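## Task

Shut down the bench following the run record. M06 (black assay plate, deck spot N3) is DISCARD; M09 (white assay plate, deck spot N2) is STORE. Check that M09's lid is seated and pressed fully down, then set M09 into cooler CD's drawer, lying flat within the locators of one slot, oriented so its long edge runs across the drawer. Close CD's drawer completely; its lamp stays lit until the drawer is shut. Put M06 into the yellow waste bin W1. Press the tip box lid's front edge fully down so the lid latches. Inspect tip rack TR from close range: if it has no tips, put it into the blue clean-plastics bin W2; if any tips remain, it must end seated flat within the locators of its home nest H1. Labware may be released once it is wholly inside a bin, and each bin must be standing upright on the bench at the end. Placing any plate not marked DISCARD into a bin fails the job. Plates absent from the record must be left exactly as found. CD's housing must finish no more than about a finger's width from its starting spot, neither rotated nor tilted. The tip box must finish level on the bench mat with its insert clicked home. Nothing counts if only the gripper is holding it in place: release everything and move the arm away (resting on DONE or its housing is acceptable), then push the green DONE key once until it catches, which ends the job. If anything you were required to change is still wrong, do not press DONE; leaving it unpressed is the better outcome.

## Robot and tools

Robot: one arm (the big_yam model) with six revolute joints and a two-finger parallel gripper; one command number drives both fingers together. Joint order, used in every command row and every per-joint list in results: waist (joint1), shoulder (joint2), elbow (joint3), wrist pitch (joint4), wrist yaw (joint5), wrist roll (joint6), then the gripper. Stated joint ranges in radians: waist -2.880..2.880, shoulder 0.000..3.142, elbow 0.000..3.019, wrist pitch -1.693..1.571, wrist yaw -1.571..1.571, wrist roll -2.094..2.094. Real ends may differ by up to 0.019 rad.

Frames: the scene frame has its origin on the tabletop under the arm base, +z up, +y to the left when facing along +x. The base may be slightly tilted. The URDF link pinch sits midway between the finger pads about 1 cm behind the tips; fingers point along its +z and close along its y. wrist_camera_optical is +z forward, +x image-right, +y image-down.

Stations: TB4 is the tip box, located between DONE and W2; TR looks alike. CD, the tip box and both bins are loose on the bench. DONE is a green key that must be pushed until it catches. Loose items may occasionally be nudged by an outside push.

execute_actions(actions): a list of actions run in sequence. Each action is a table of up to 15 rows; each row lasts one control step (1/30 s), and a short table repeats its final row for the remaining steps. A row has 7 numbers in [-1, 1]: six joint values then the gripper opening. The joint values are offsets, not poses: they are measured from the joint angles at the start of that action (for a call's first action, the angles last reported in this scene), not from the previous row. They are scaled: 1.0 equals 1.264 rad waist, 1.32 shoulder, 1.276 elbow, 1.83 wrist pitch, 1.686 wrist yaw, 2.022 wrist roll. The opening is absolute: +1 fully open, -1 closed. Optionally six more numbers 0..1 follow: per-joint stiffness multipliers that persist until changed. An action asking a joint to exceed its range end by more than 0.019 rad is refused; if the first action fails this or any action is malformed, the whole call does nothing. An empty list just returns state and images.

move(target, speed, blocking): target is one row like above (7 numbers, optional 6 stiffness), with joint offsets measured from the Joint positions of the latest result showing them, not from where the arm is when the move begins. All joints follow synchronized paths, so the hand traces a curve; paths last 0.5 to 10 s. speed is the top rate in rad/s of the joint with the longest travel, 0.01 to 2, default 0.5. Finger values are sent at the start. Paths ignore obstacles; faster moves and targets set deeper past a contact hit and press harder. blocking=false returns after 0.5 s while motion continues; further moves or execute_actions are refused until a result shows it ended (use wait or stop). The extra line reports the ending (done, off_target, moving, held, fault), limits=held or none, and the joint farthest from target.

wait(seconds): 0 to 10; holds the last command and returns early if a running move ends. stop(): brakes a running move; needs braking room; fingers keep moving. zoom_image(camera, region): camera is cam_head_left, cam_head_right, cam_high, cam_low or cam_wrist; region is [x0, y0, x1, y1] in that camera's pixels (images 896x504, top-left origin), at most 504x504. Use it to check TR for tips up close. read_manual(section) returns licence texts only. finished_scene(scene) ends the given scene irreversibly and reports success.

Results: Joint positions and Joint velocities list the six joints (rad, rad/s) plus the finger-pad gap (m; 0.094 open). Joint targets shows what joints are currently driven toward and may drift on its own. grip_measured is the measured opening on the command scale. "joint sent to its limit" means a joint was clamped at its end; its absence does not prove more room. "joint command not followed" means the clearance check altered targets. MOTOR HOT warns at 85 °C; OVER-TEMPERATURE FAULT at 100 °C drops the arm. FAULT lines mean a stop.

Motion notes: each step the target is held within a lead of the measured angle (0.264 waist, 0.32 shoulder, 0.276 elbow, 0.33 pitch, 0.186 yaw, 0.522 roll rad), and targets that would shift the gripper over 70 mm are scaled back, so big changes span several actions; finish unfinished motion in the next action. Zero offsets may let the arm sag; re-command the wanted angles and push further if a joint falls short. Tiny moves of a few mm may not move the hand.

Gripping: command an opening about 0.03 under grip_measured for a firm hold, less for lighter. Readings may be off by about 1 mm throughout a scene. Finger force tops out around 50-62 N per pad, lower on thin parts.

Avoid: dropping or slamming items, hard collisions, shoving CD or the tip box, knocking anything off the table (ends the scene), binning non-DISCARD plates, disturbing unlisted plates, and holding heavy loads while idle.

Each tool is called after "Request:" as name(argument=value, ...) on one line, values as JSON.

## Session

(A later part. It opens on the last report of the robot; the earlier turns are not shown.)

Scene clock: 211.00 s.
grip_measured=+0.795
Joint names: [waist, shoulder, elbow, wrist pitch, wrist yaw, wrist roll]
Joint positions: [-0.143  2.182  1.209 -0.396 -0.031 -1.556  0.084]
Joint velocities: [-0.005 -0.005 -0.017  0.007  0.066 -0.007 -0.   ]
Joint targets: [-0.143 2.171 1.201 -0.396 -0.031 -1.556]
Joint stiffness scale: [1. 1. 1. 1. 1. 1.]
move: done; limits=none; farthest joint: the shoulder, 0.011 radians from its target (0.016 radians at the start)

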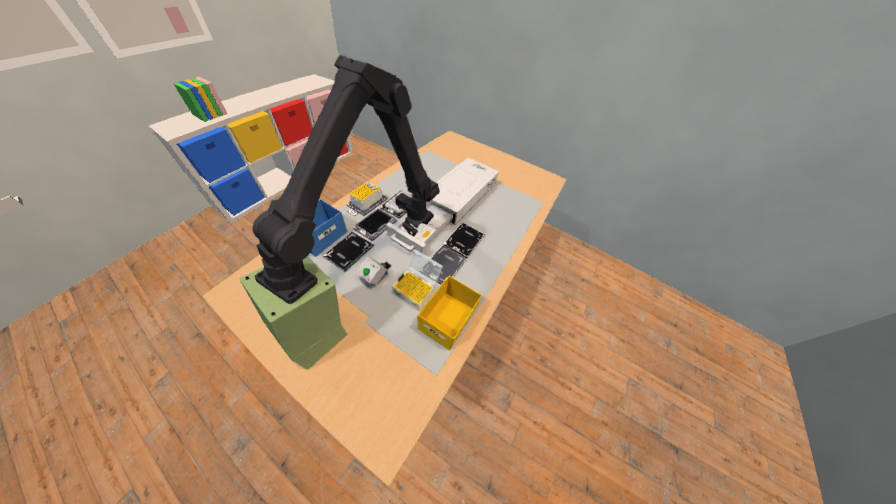

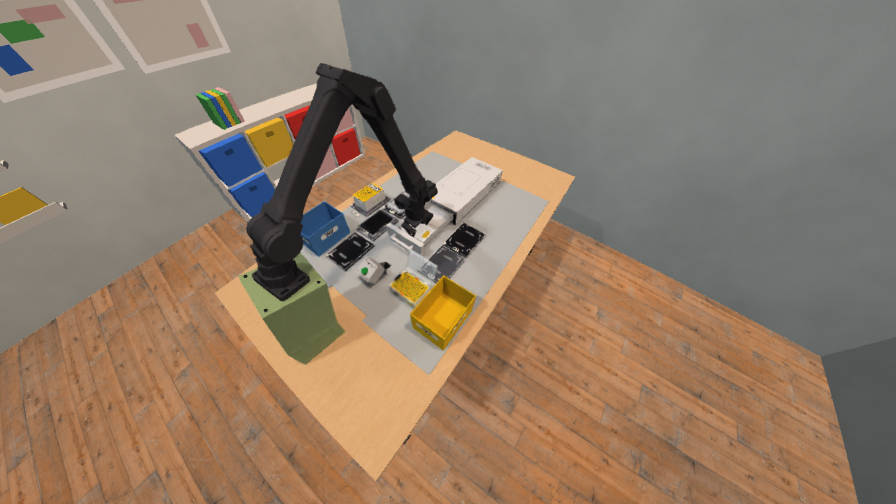

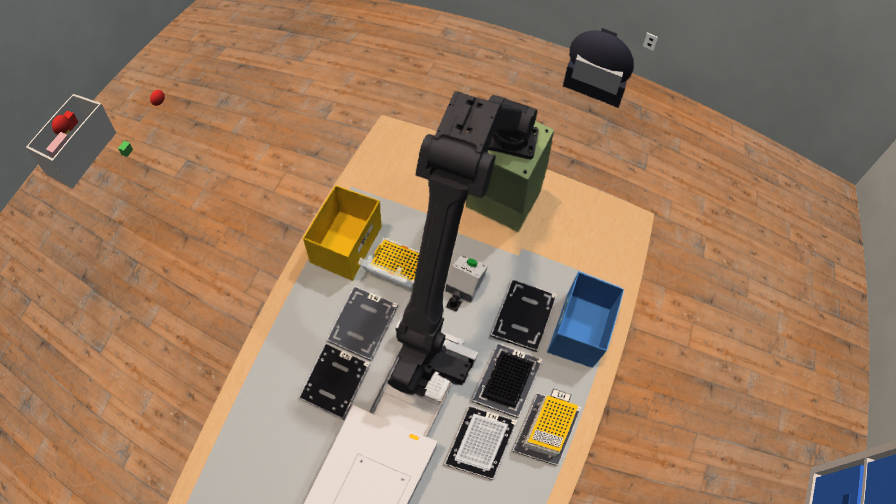

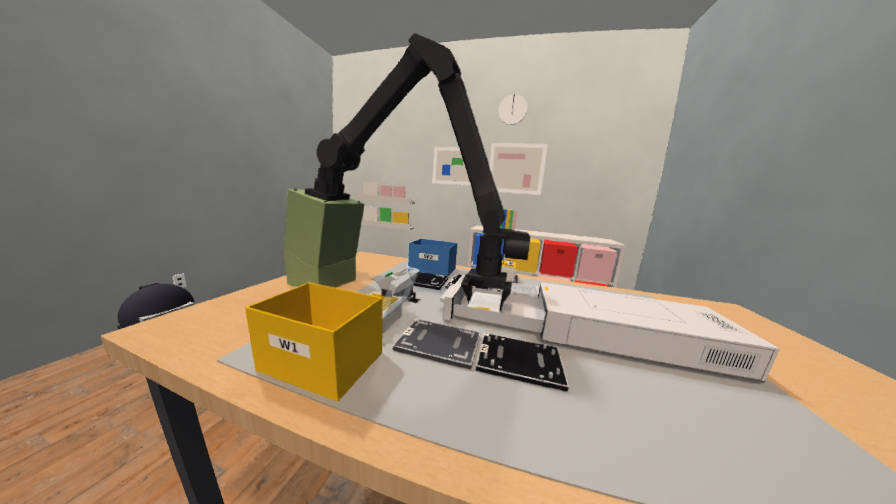

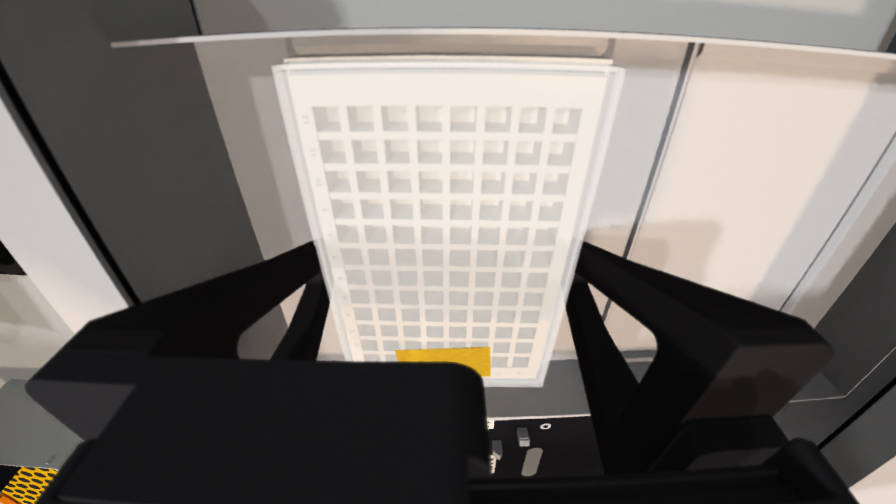

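Request:
move(target=[0.009,0.015,0.019,0.0,0,0,0.76], speed=0.02)

Request:
move(target=[0.0,0.0,0.0,0.0,0,0,0.95], speed=0.02)

Request:
zoom_image(camera="cam_wrist", region=[240,20,740,140])

Scene clock: 216.03 s.
grip_measured=+0.795
Joint names: [waist, shoulder, elbow, wrist pitch, wrist yaw, wrist roll]
Joint positions: [-0.143  2.182  1.21  -0.396 -0.031 -1.556  0.084]
Joint velocities: [ 0.005  0.005  0.022 -0.007 -0.066 -0.095  0.   ]
Joint targets: [-0.131 2.202 1.233 -0.396 -0.031 -1.556]
Joint stiffness scale: [1. 1. 1. 1. 1. 1.]
move: off_target; limits=none; farthest joint: the elbow, 0.023 radians from its target (0.024 radians at the start)

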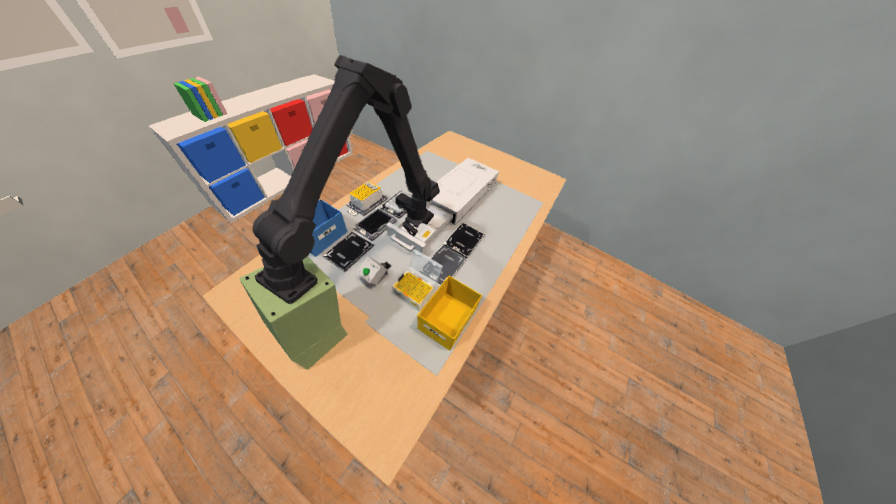

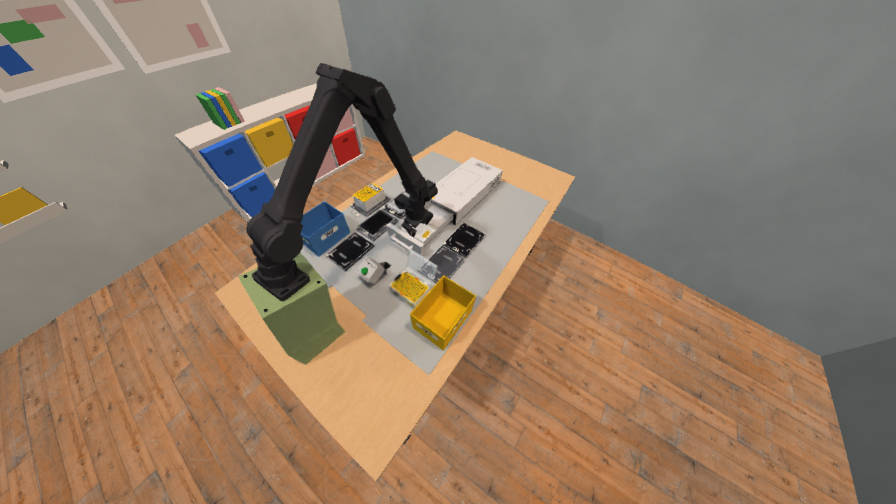

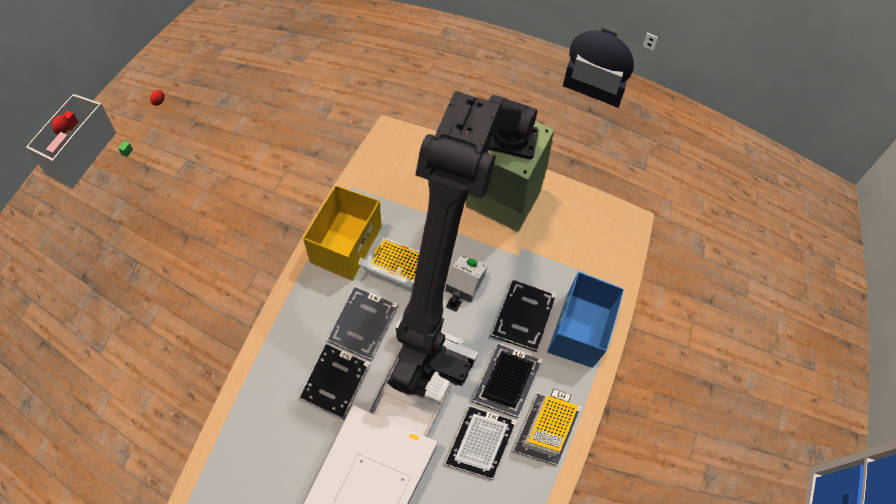

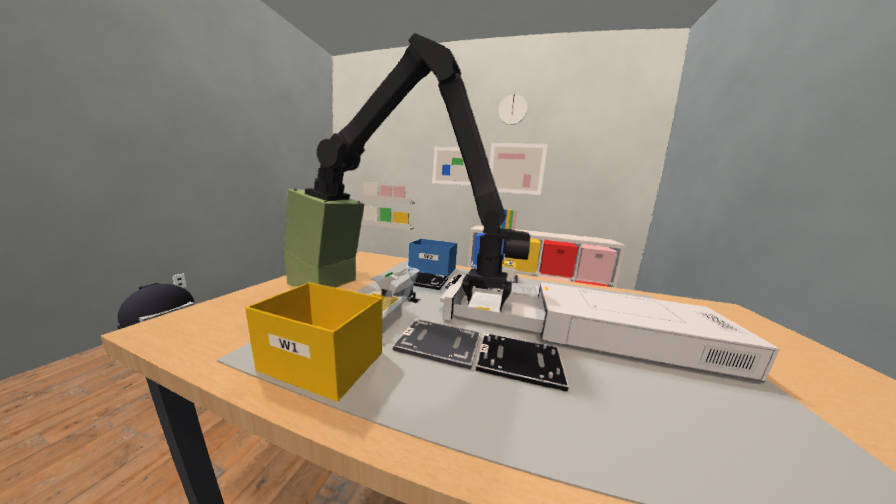

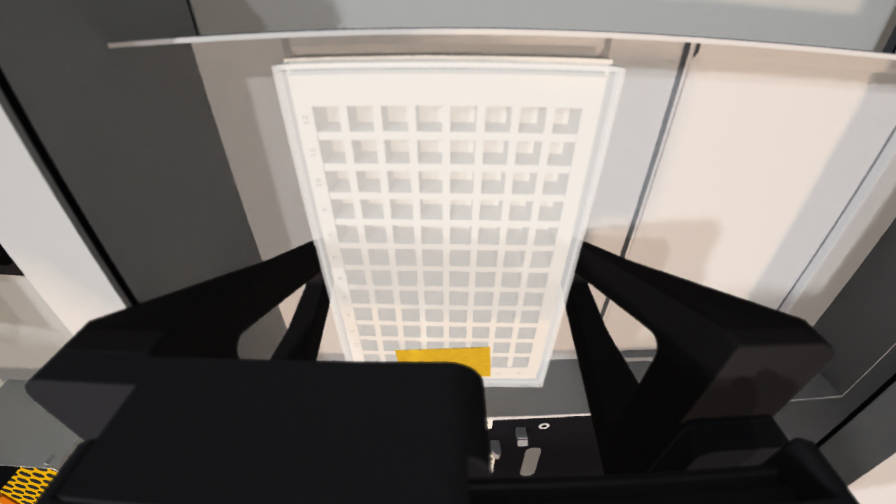

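Scene clock: 216.53 s.
grip_measured=+0.947
Joint names: [waist, shoulder, elbow, wrist pitch, wrist yaw, wrist roll]
Joint positions: [-0.143  2.182  1.21  -0.396 -0.031 -1.556  0.091]
Joint velocities: [ 0.005  0.005  0.002 -0.007 -0.022  0.007  0.   ]
Joint targets: [-0.143 2.182 1.210 -0.396 -0.031 -1.556]
Joint stiffness scale: [1. 1. 1. 1. 1. 1.]
move: done; limits=none; farthest joint: the waist, 0.000 radians from its target (0.000 radians at the start)

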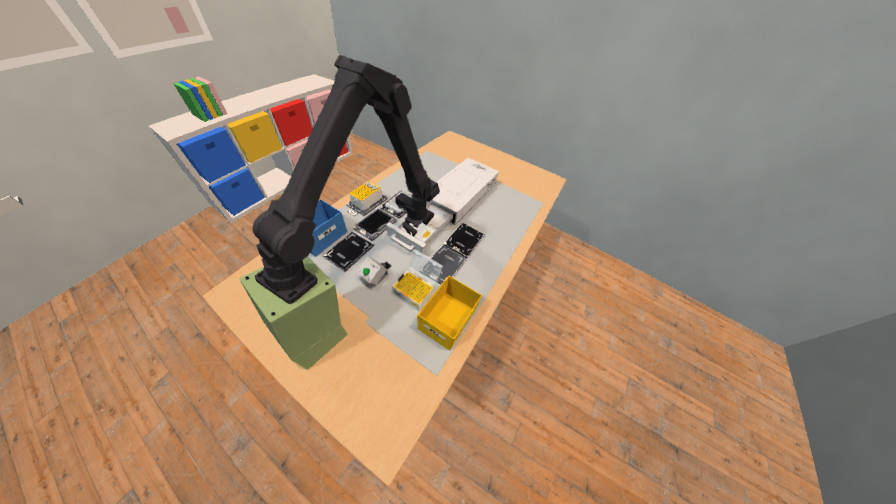

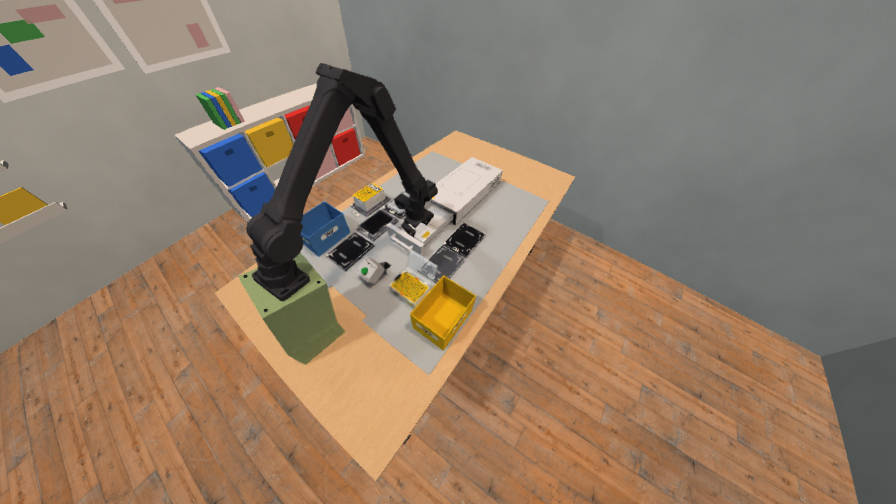

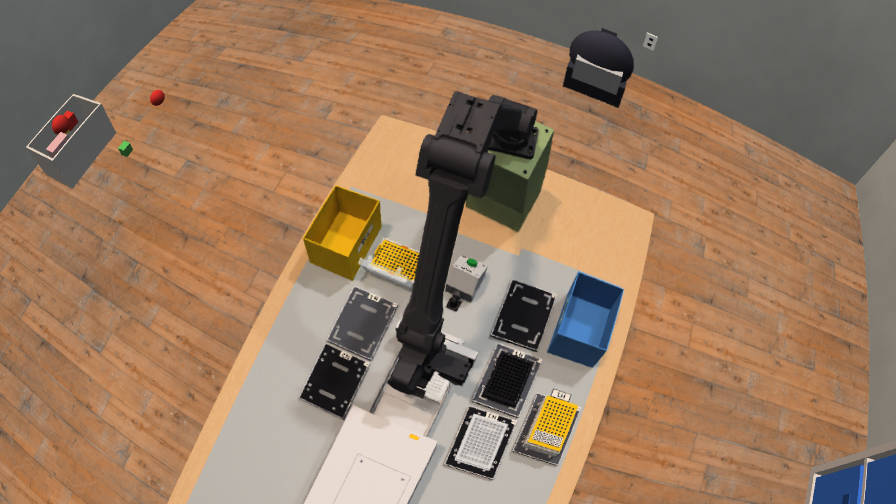

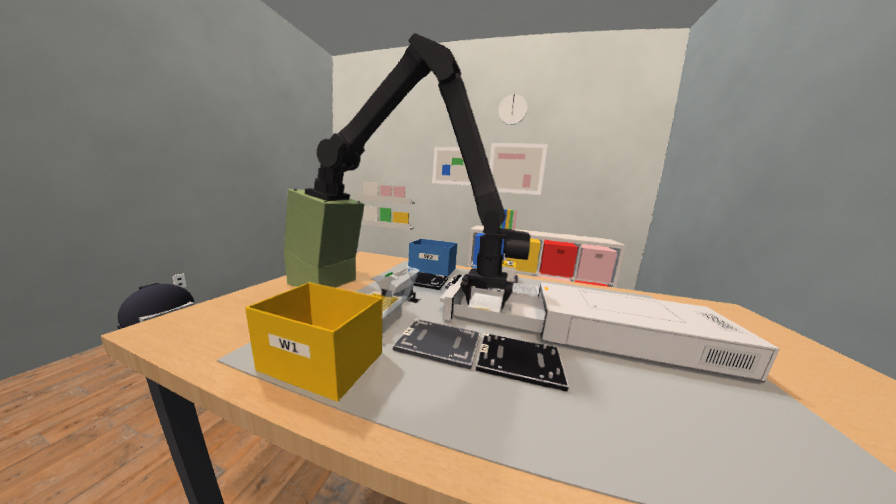

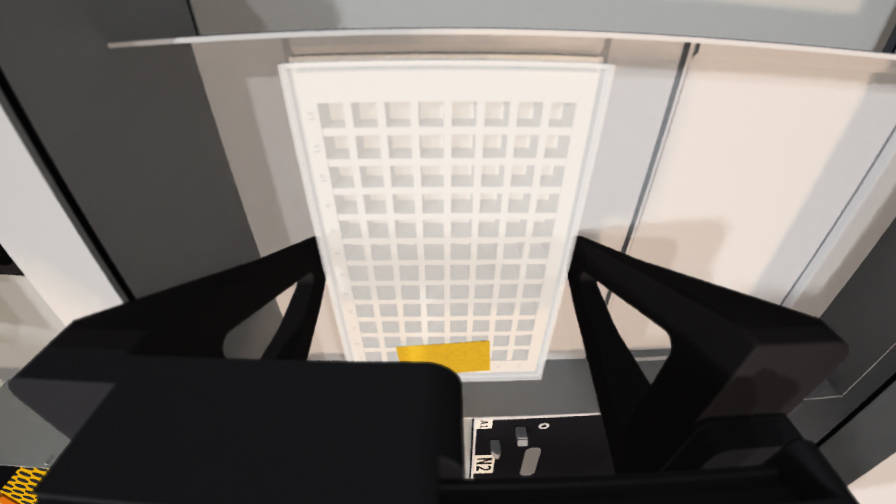

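Region (240, 20, 740, 140) of cam_wrist's 896x504 image, scaled by 1.008, with more detail than that image has; it fills the top 121 rows of this view, and the rest is white.

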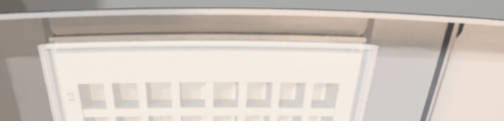

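Request:
move(target=[0,-0.175,-0.05,-0.1,0,0,1], speed=0.2)

Request:
zoom_image(camera="cam_low", region=[420,240,580,350])

Scene clock: 221.00 s.
grip_measured=+1.000
Joint names: [waist, shoulder, elbow, wrist pitch, wrist yaw, wrist roll]
Joint positions: [-0.143  1.951  1.153 -0.563 -0.031 -1.556  0.094]
Joint velocities: [ 0.005 -0.005 -0.007  0.002  0.007  0.007  0.   ]
Joint targets: [-0.143 1.951 1.146 -0.579 -0.031 -1.556]
Joint stiffness scale: [1. 1. 1. 1. 1. 1.]
move: done; limits=none; farthest joint: the wrist pitch, 0.016 radians from its target (0.183 radians at the start)

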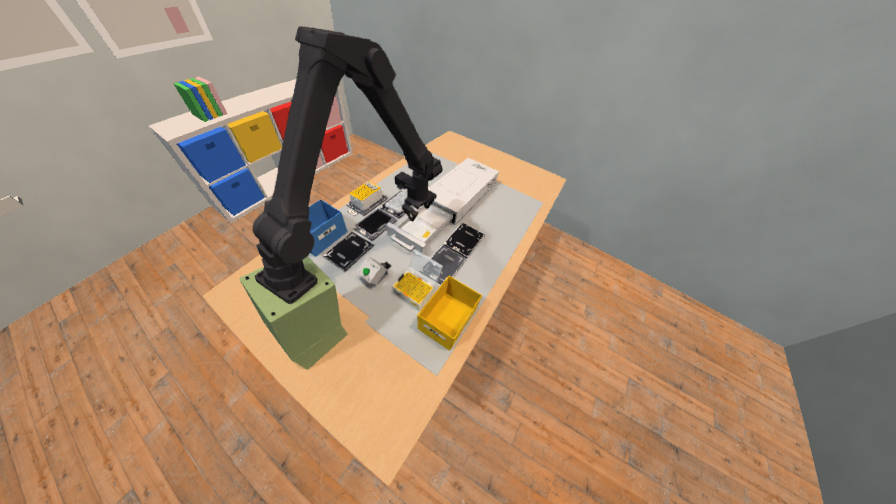

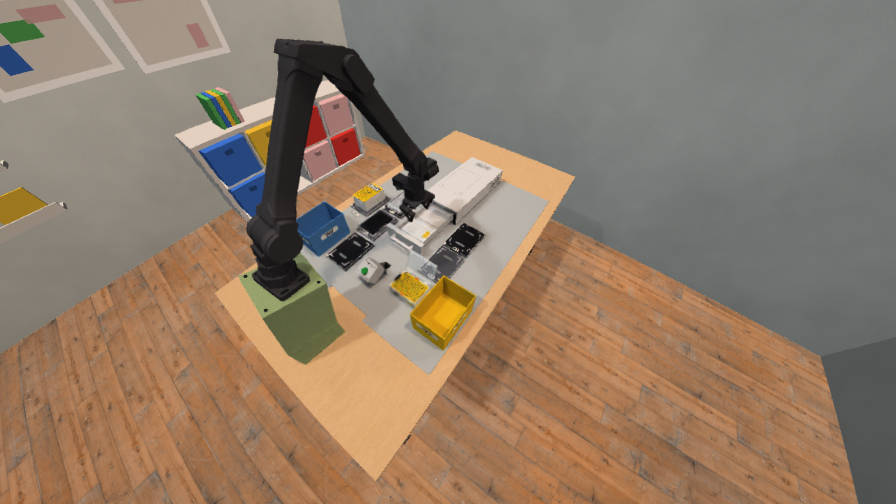

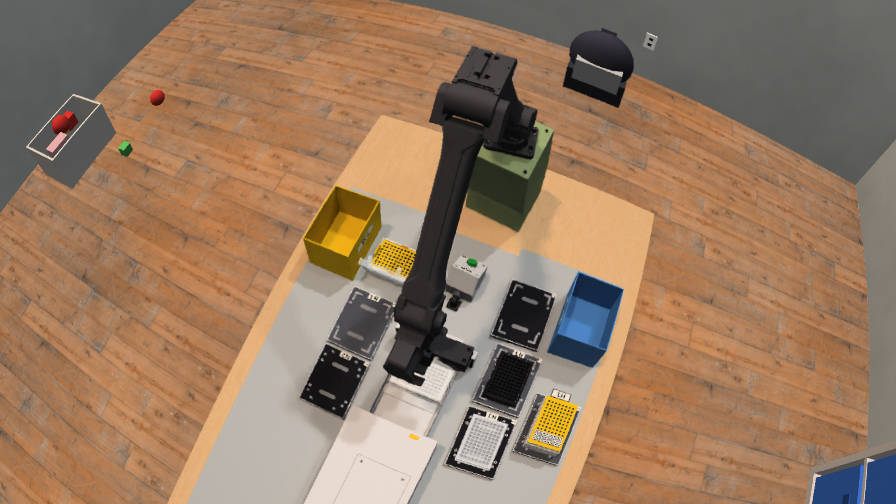

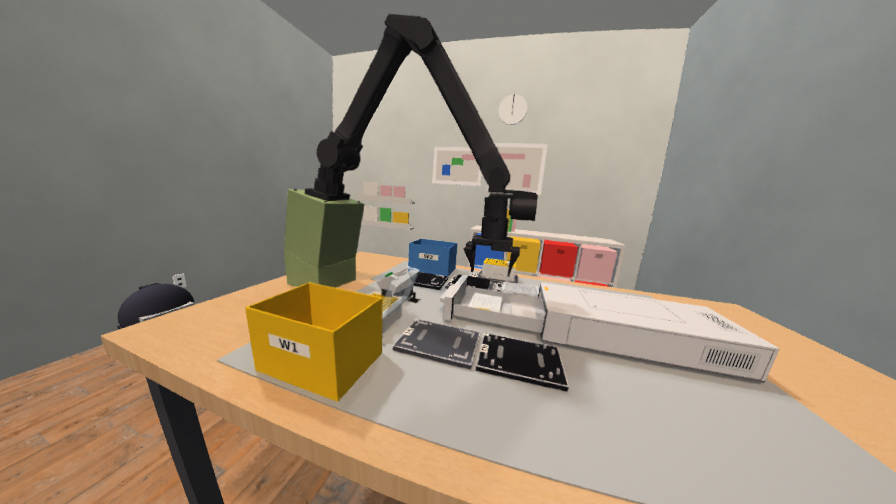

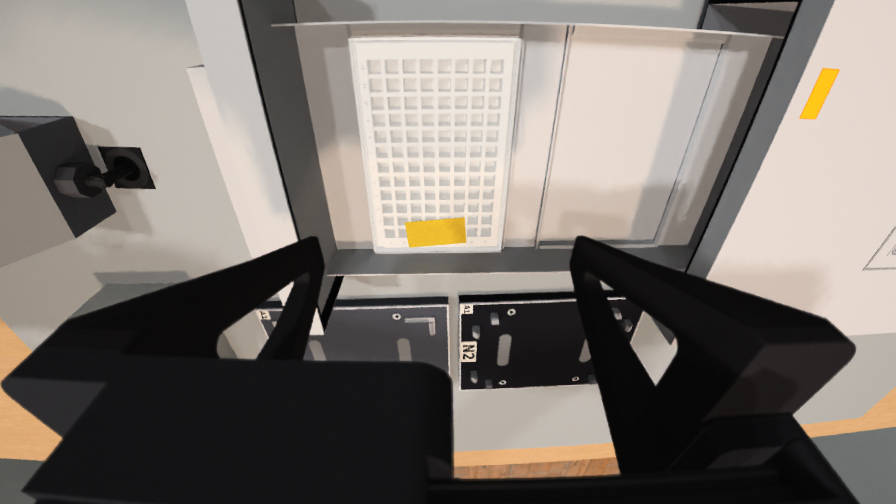

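Region (420, 240, 580, 350) of cam_low's 896x504 image, scaled by 3.150, with more detail than that image has; it fills the top 346 rows of this view, and the rest is white.

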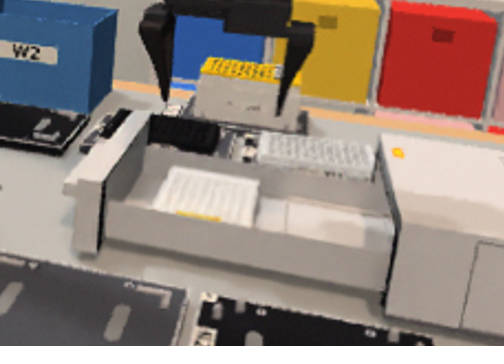

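Request:
move(target=[0,-0.11,-0.345,0.161,0,0,-1], speed=0.4)

Request:
move(target=[0,0.13,0.04,0.07,0,0,-1], speed=0.2)

Scene clock: 228.47 s.
grip_measured=-0.987
Joint names: [waist, shoulder, elbow, wrist pitch, wrist yaw, wrist roll]
Joint positions: [-0.143  1.815  0.713 -0.285 -0.031 -1.556  0.001]
Joint velocities: [-0.024  0.015 -0.002  0.012  0.007  0.037 -0.001]
Joint targets: [-0.143 1.806 0.713 -0.268 -0.031 -1.556]
Joint stiffness scale: [1. 1. 1. 1. 1. 1.]
move: done; limits=none; farthest joint: the wrist pitch, 0.016 radians from its target (0.295 radians at the start)

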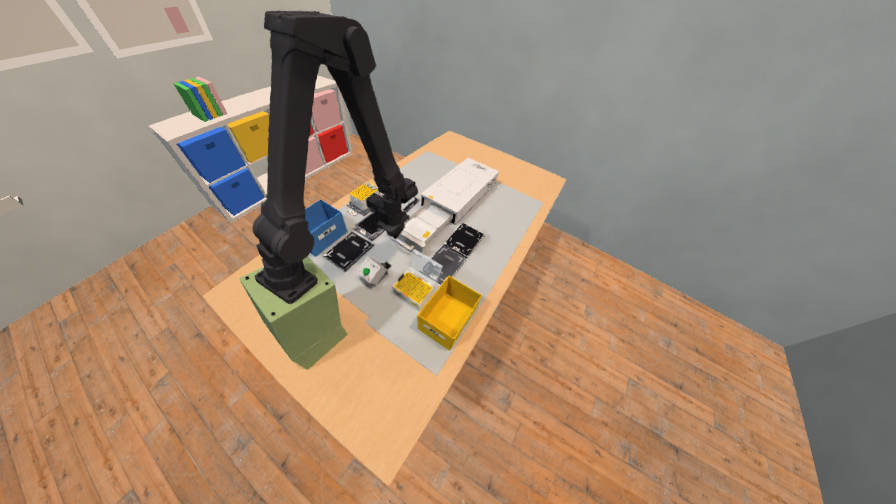

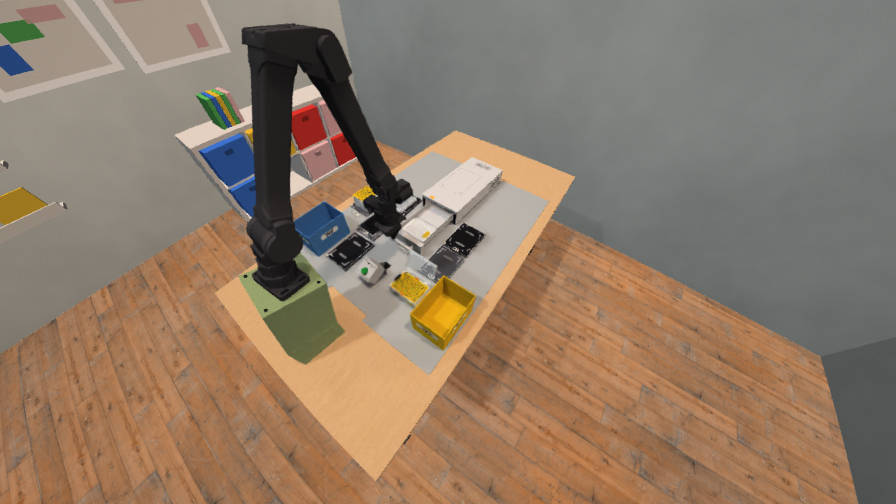

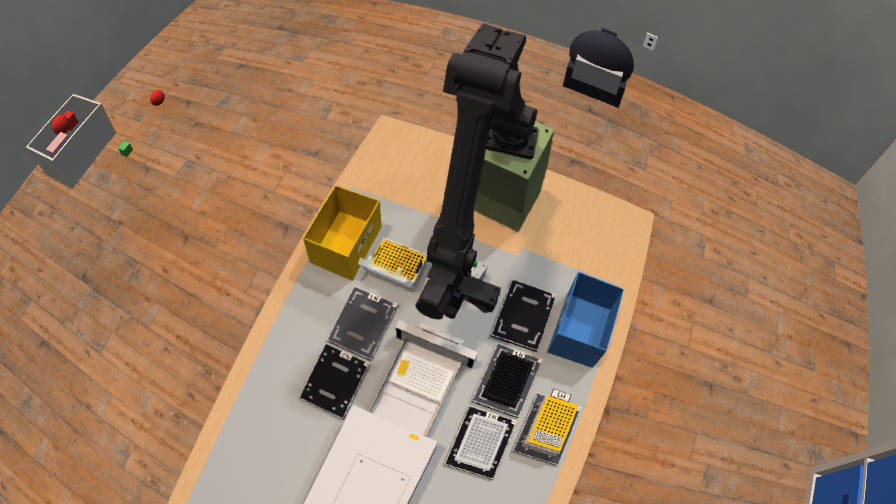

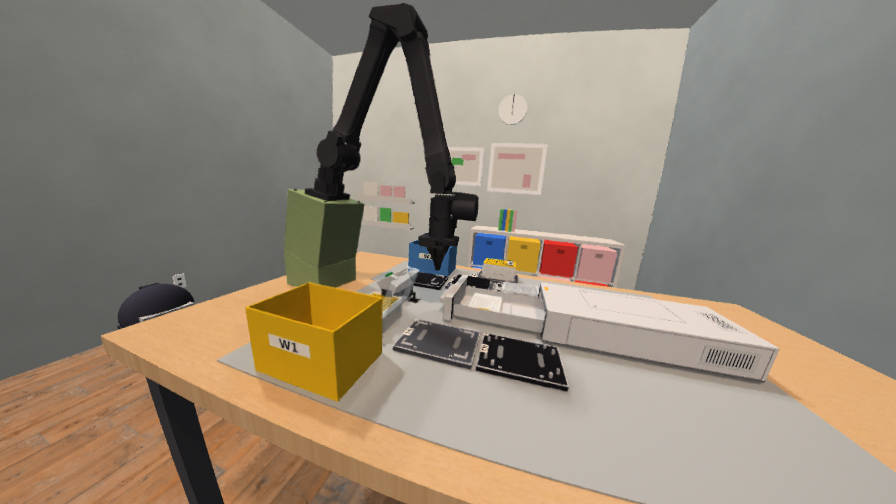

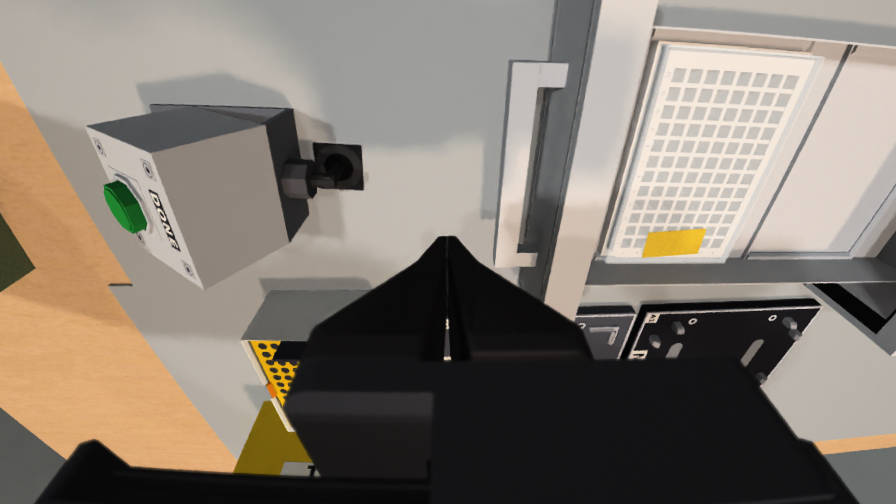

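Scene clock: 229.67 s.
grip_measured=-0.987
Joint names: [waist, shoulder, elbow, wrist pitch, wrist yaw, wrist roll]
Joint positions: [-0.143  1.966  0.753 -0.173 -0.031 -1.556  0.001]
Joint velocities: [-0.005 -0.005 -0.012 -0.007  0.022 -0.081 -0.001]
Joint targets: [-0.143 1.987 0.764 -0.157 -0.031 -1.556]
Joint stiffness scale: [1. 1. 1. 1. 1. 1.]
move: off_target; limits=none; farthest joint: the shoulder, 0.021 radians from its target (0.171 radians at the start)

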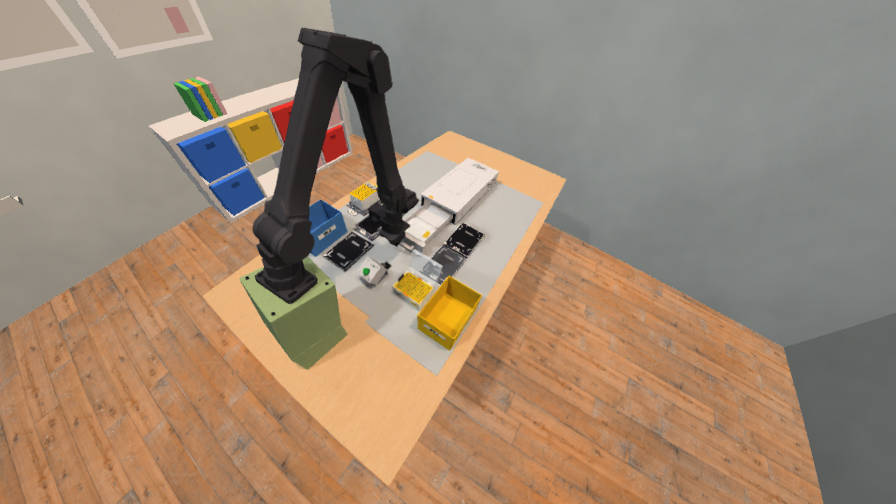

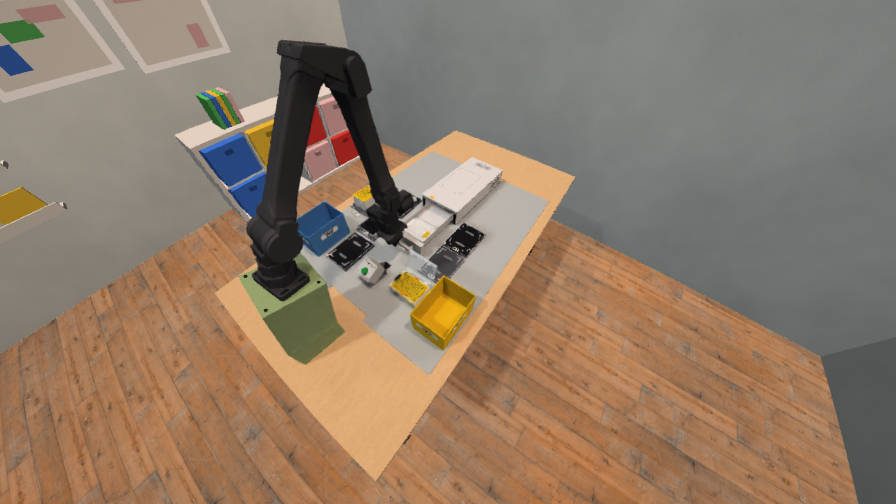

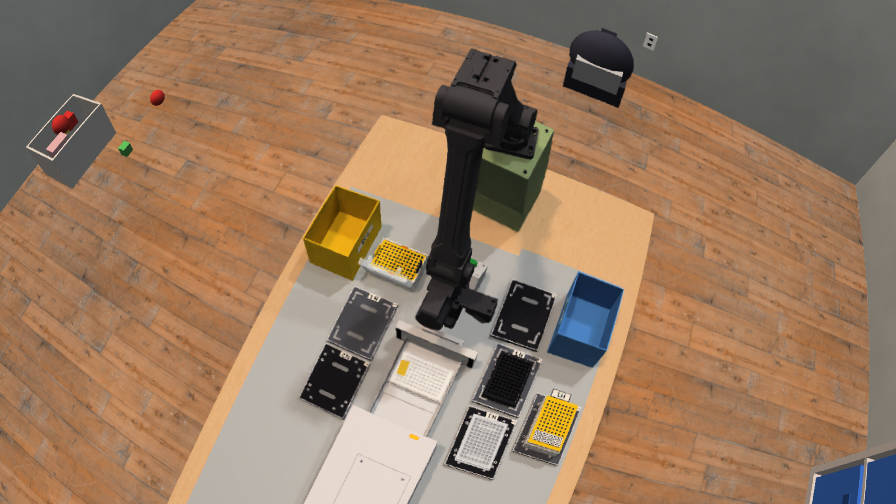

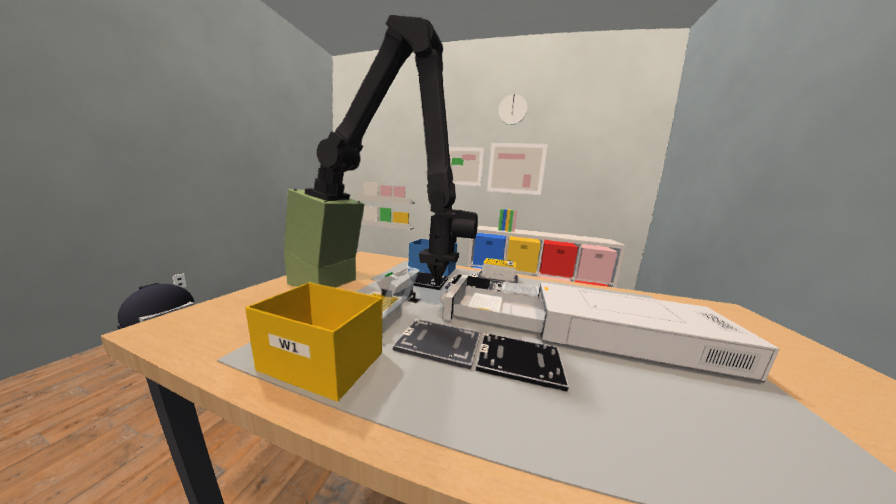

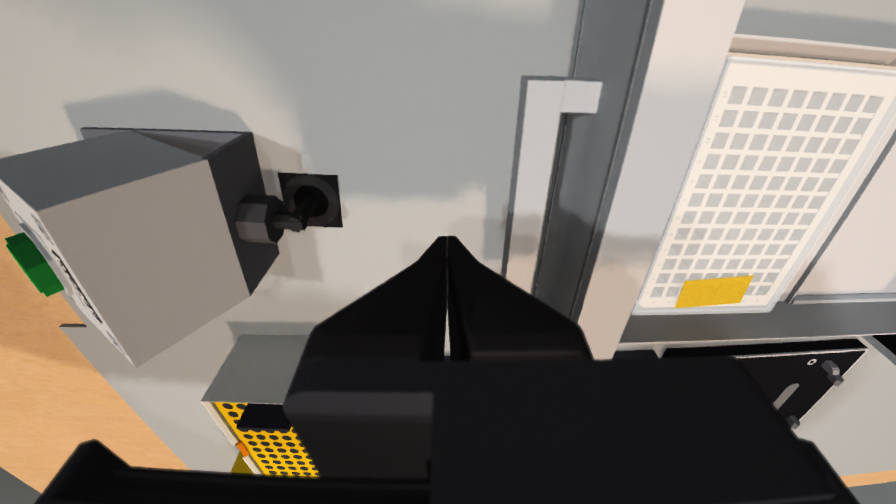

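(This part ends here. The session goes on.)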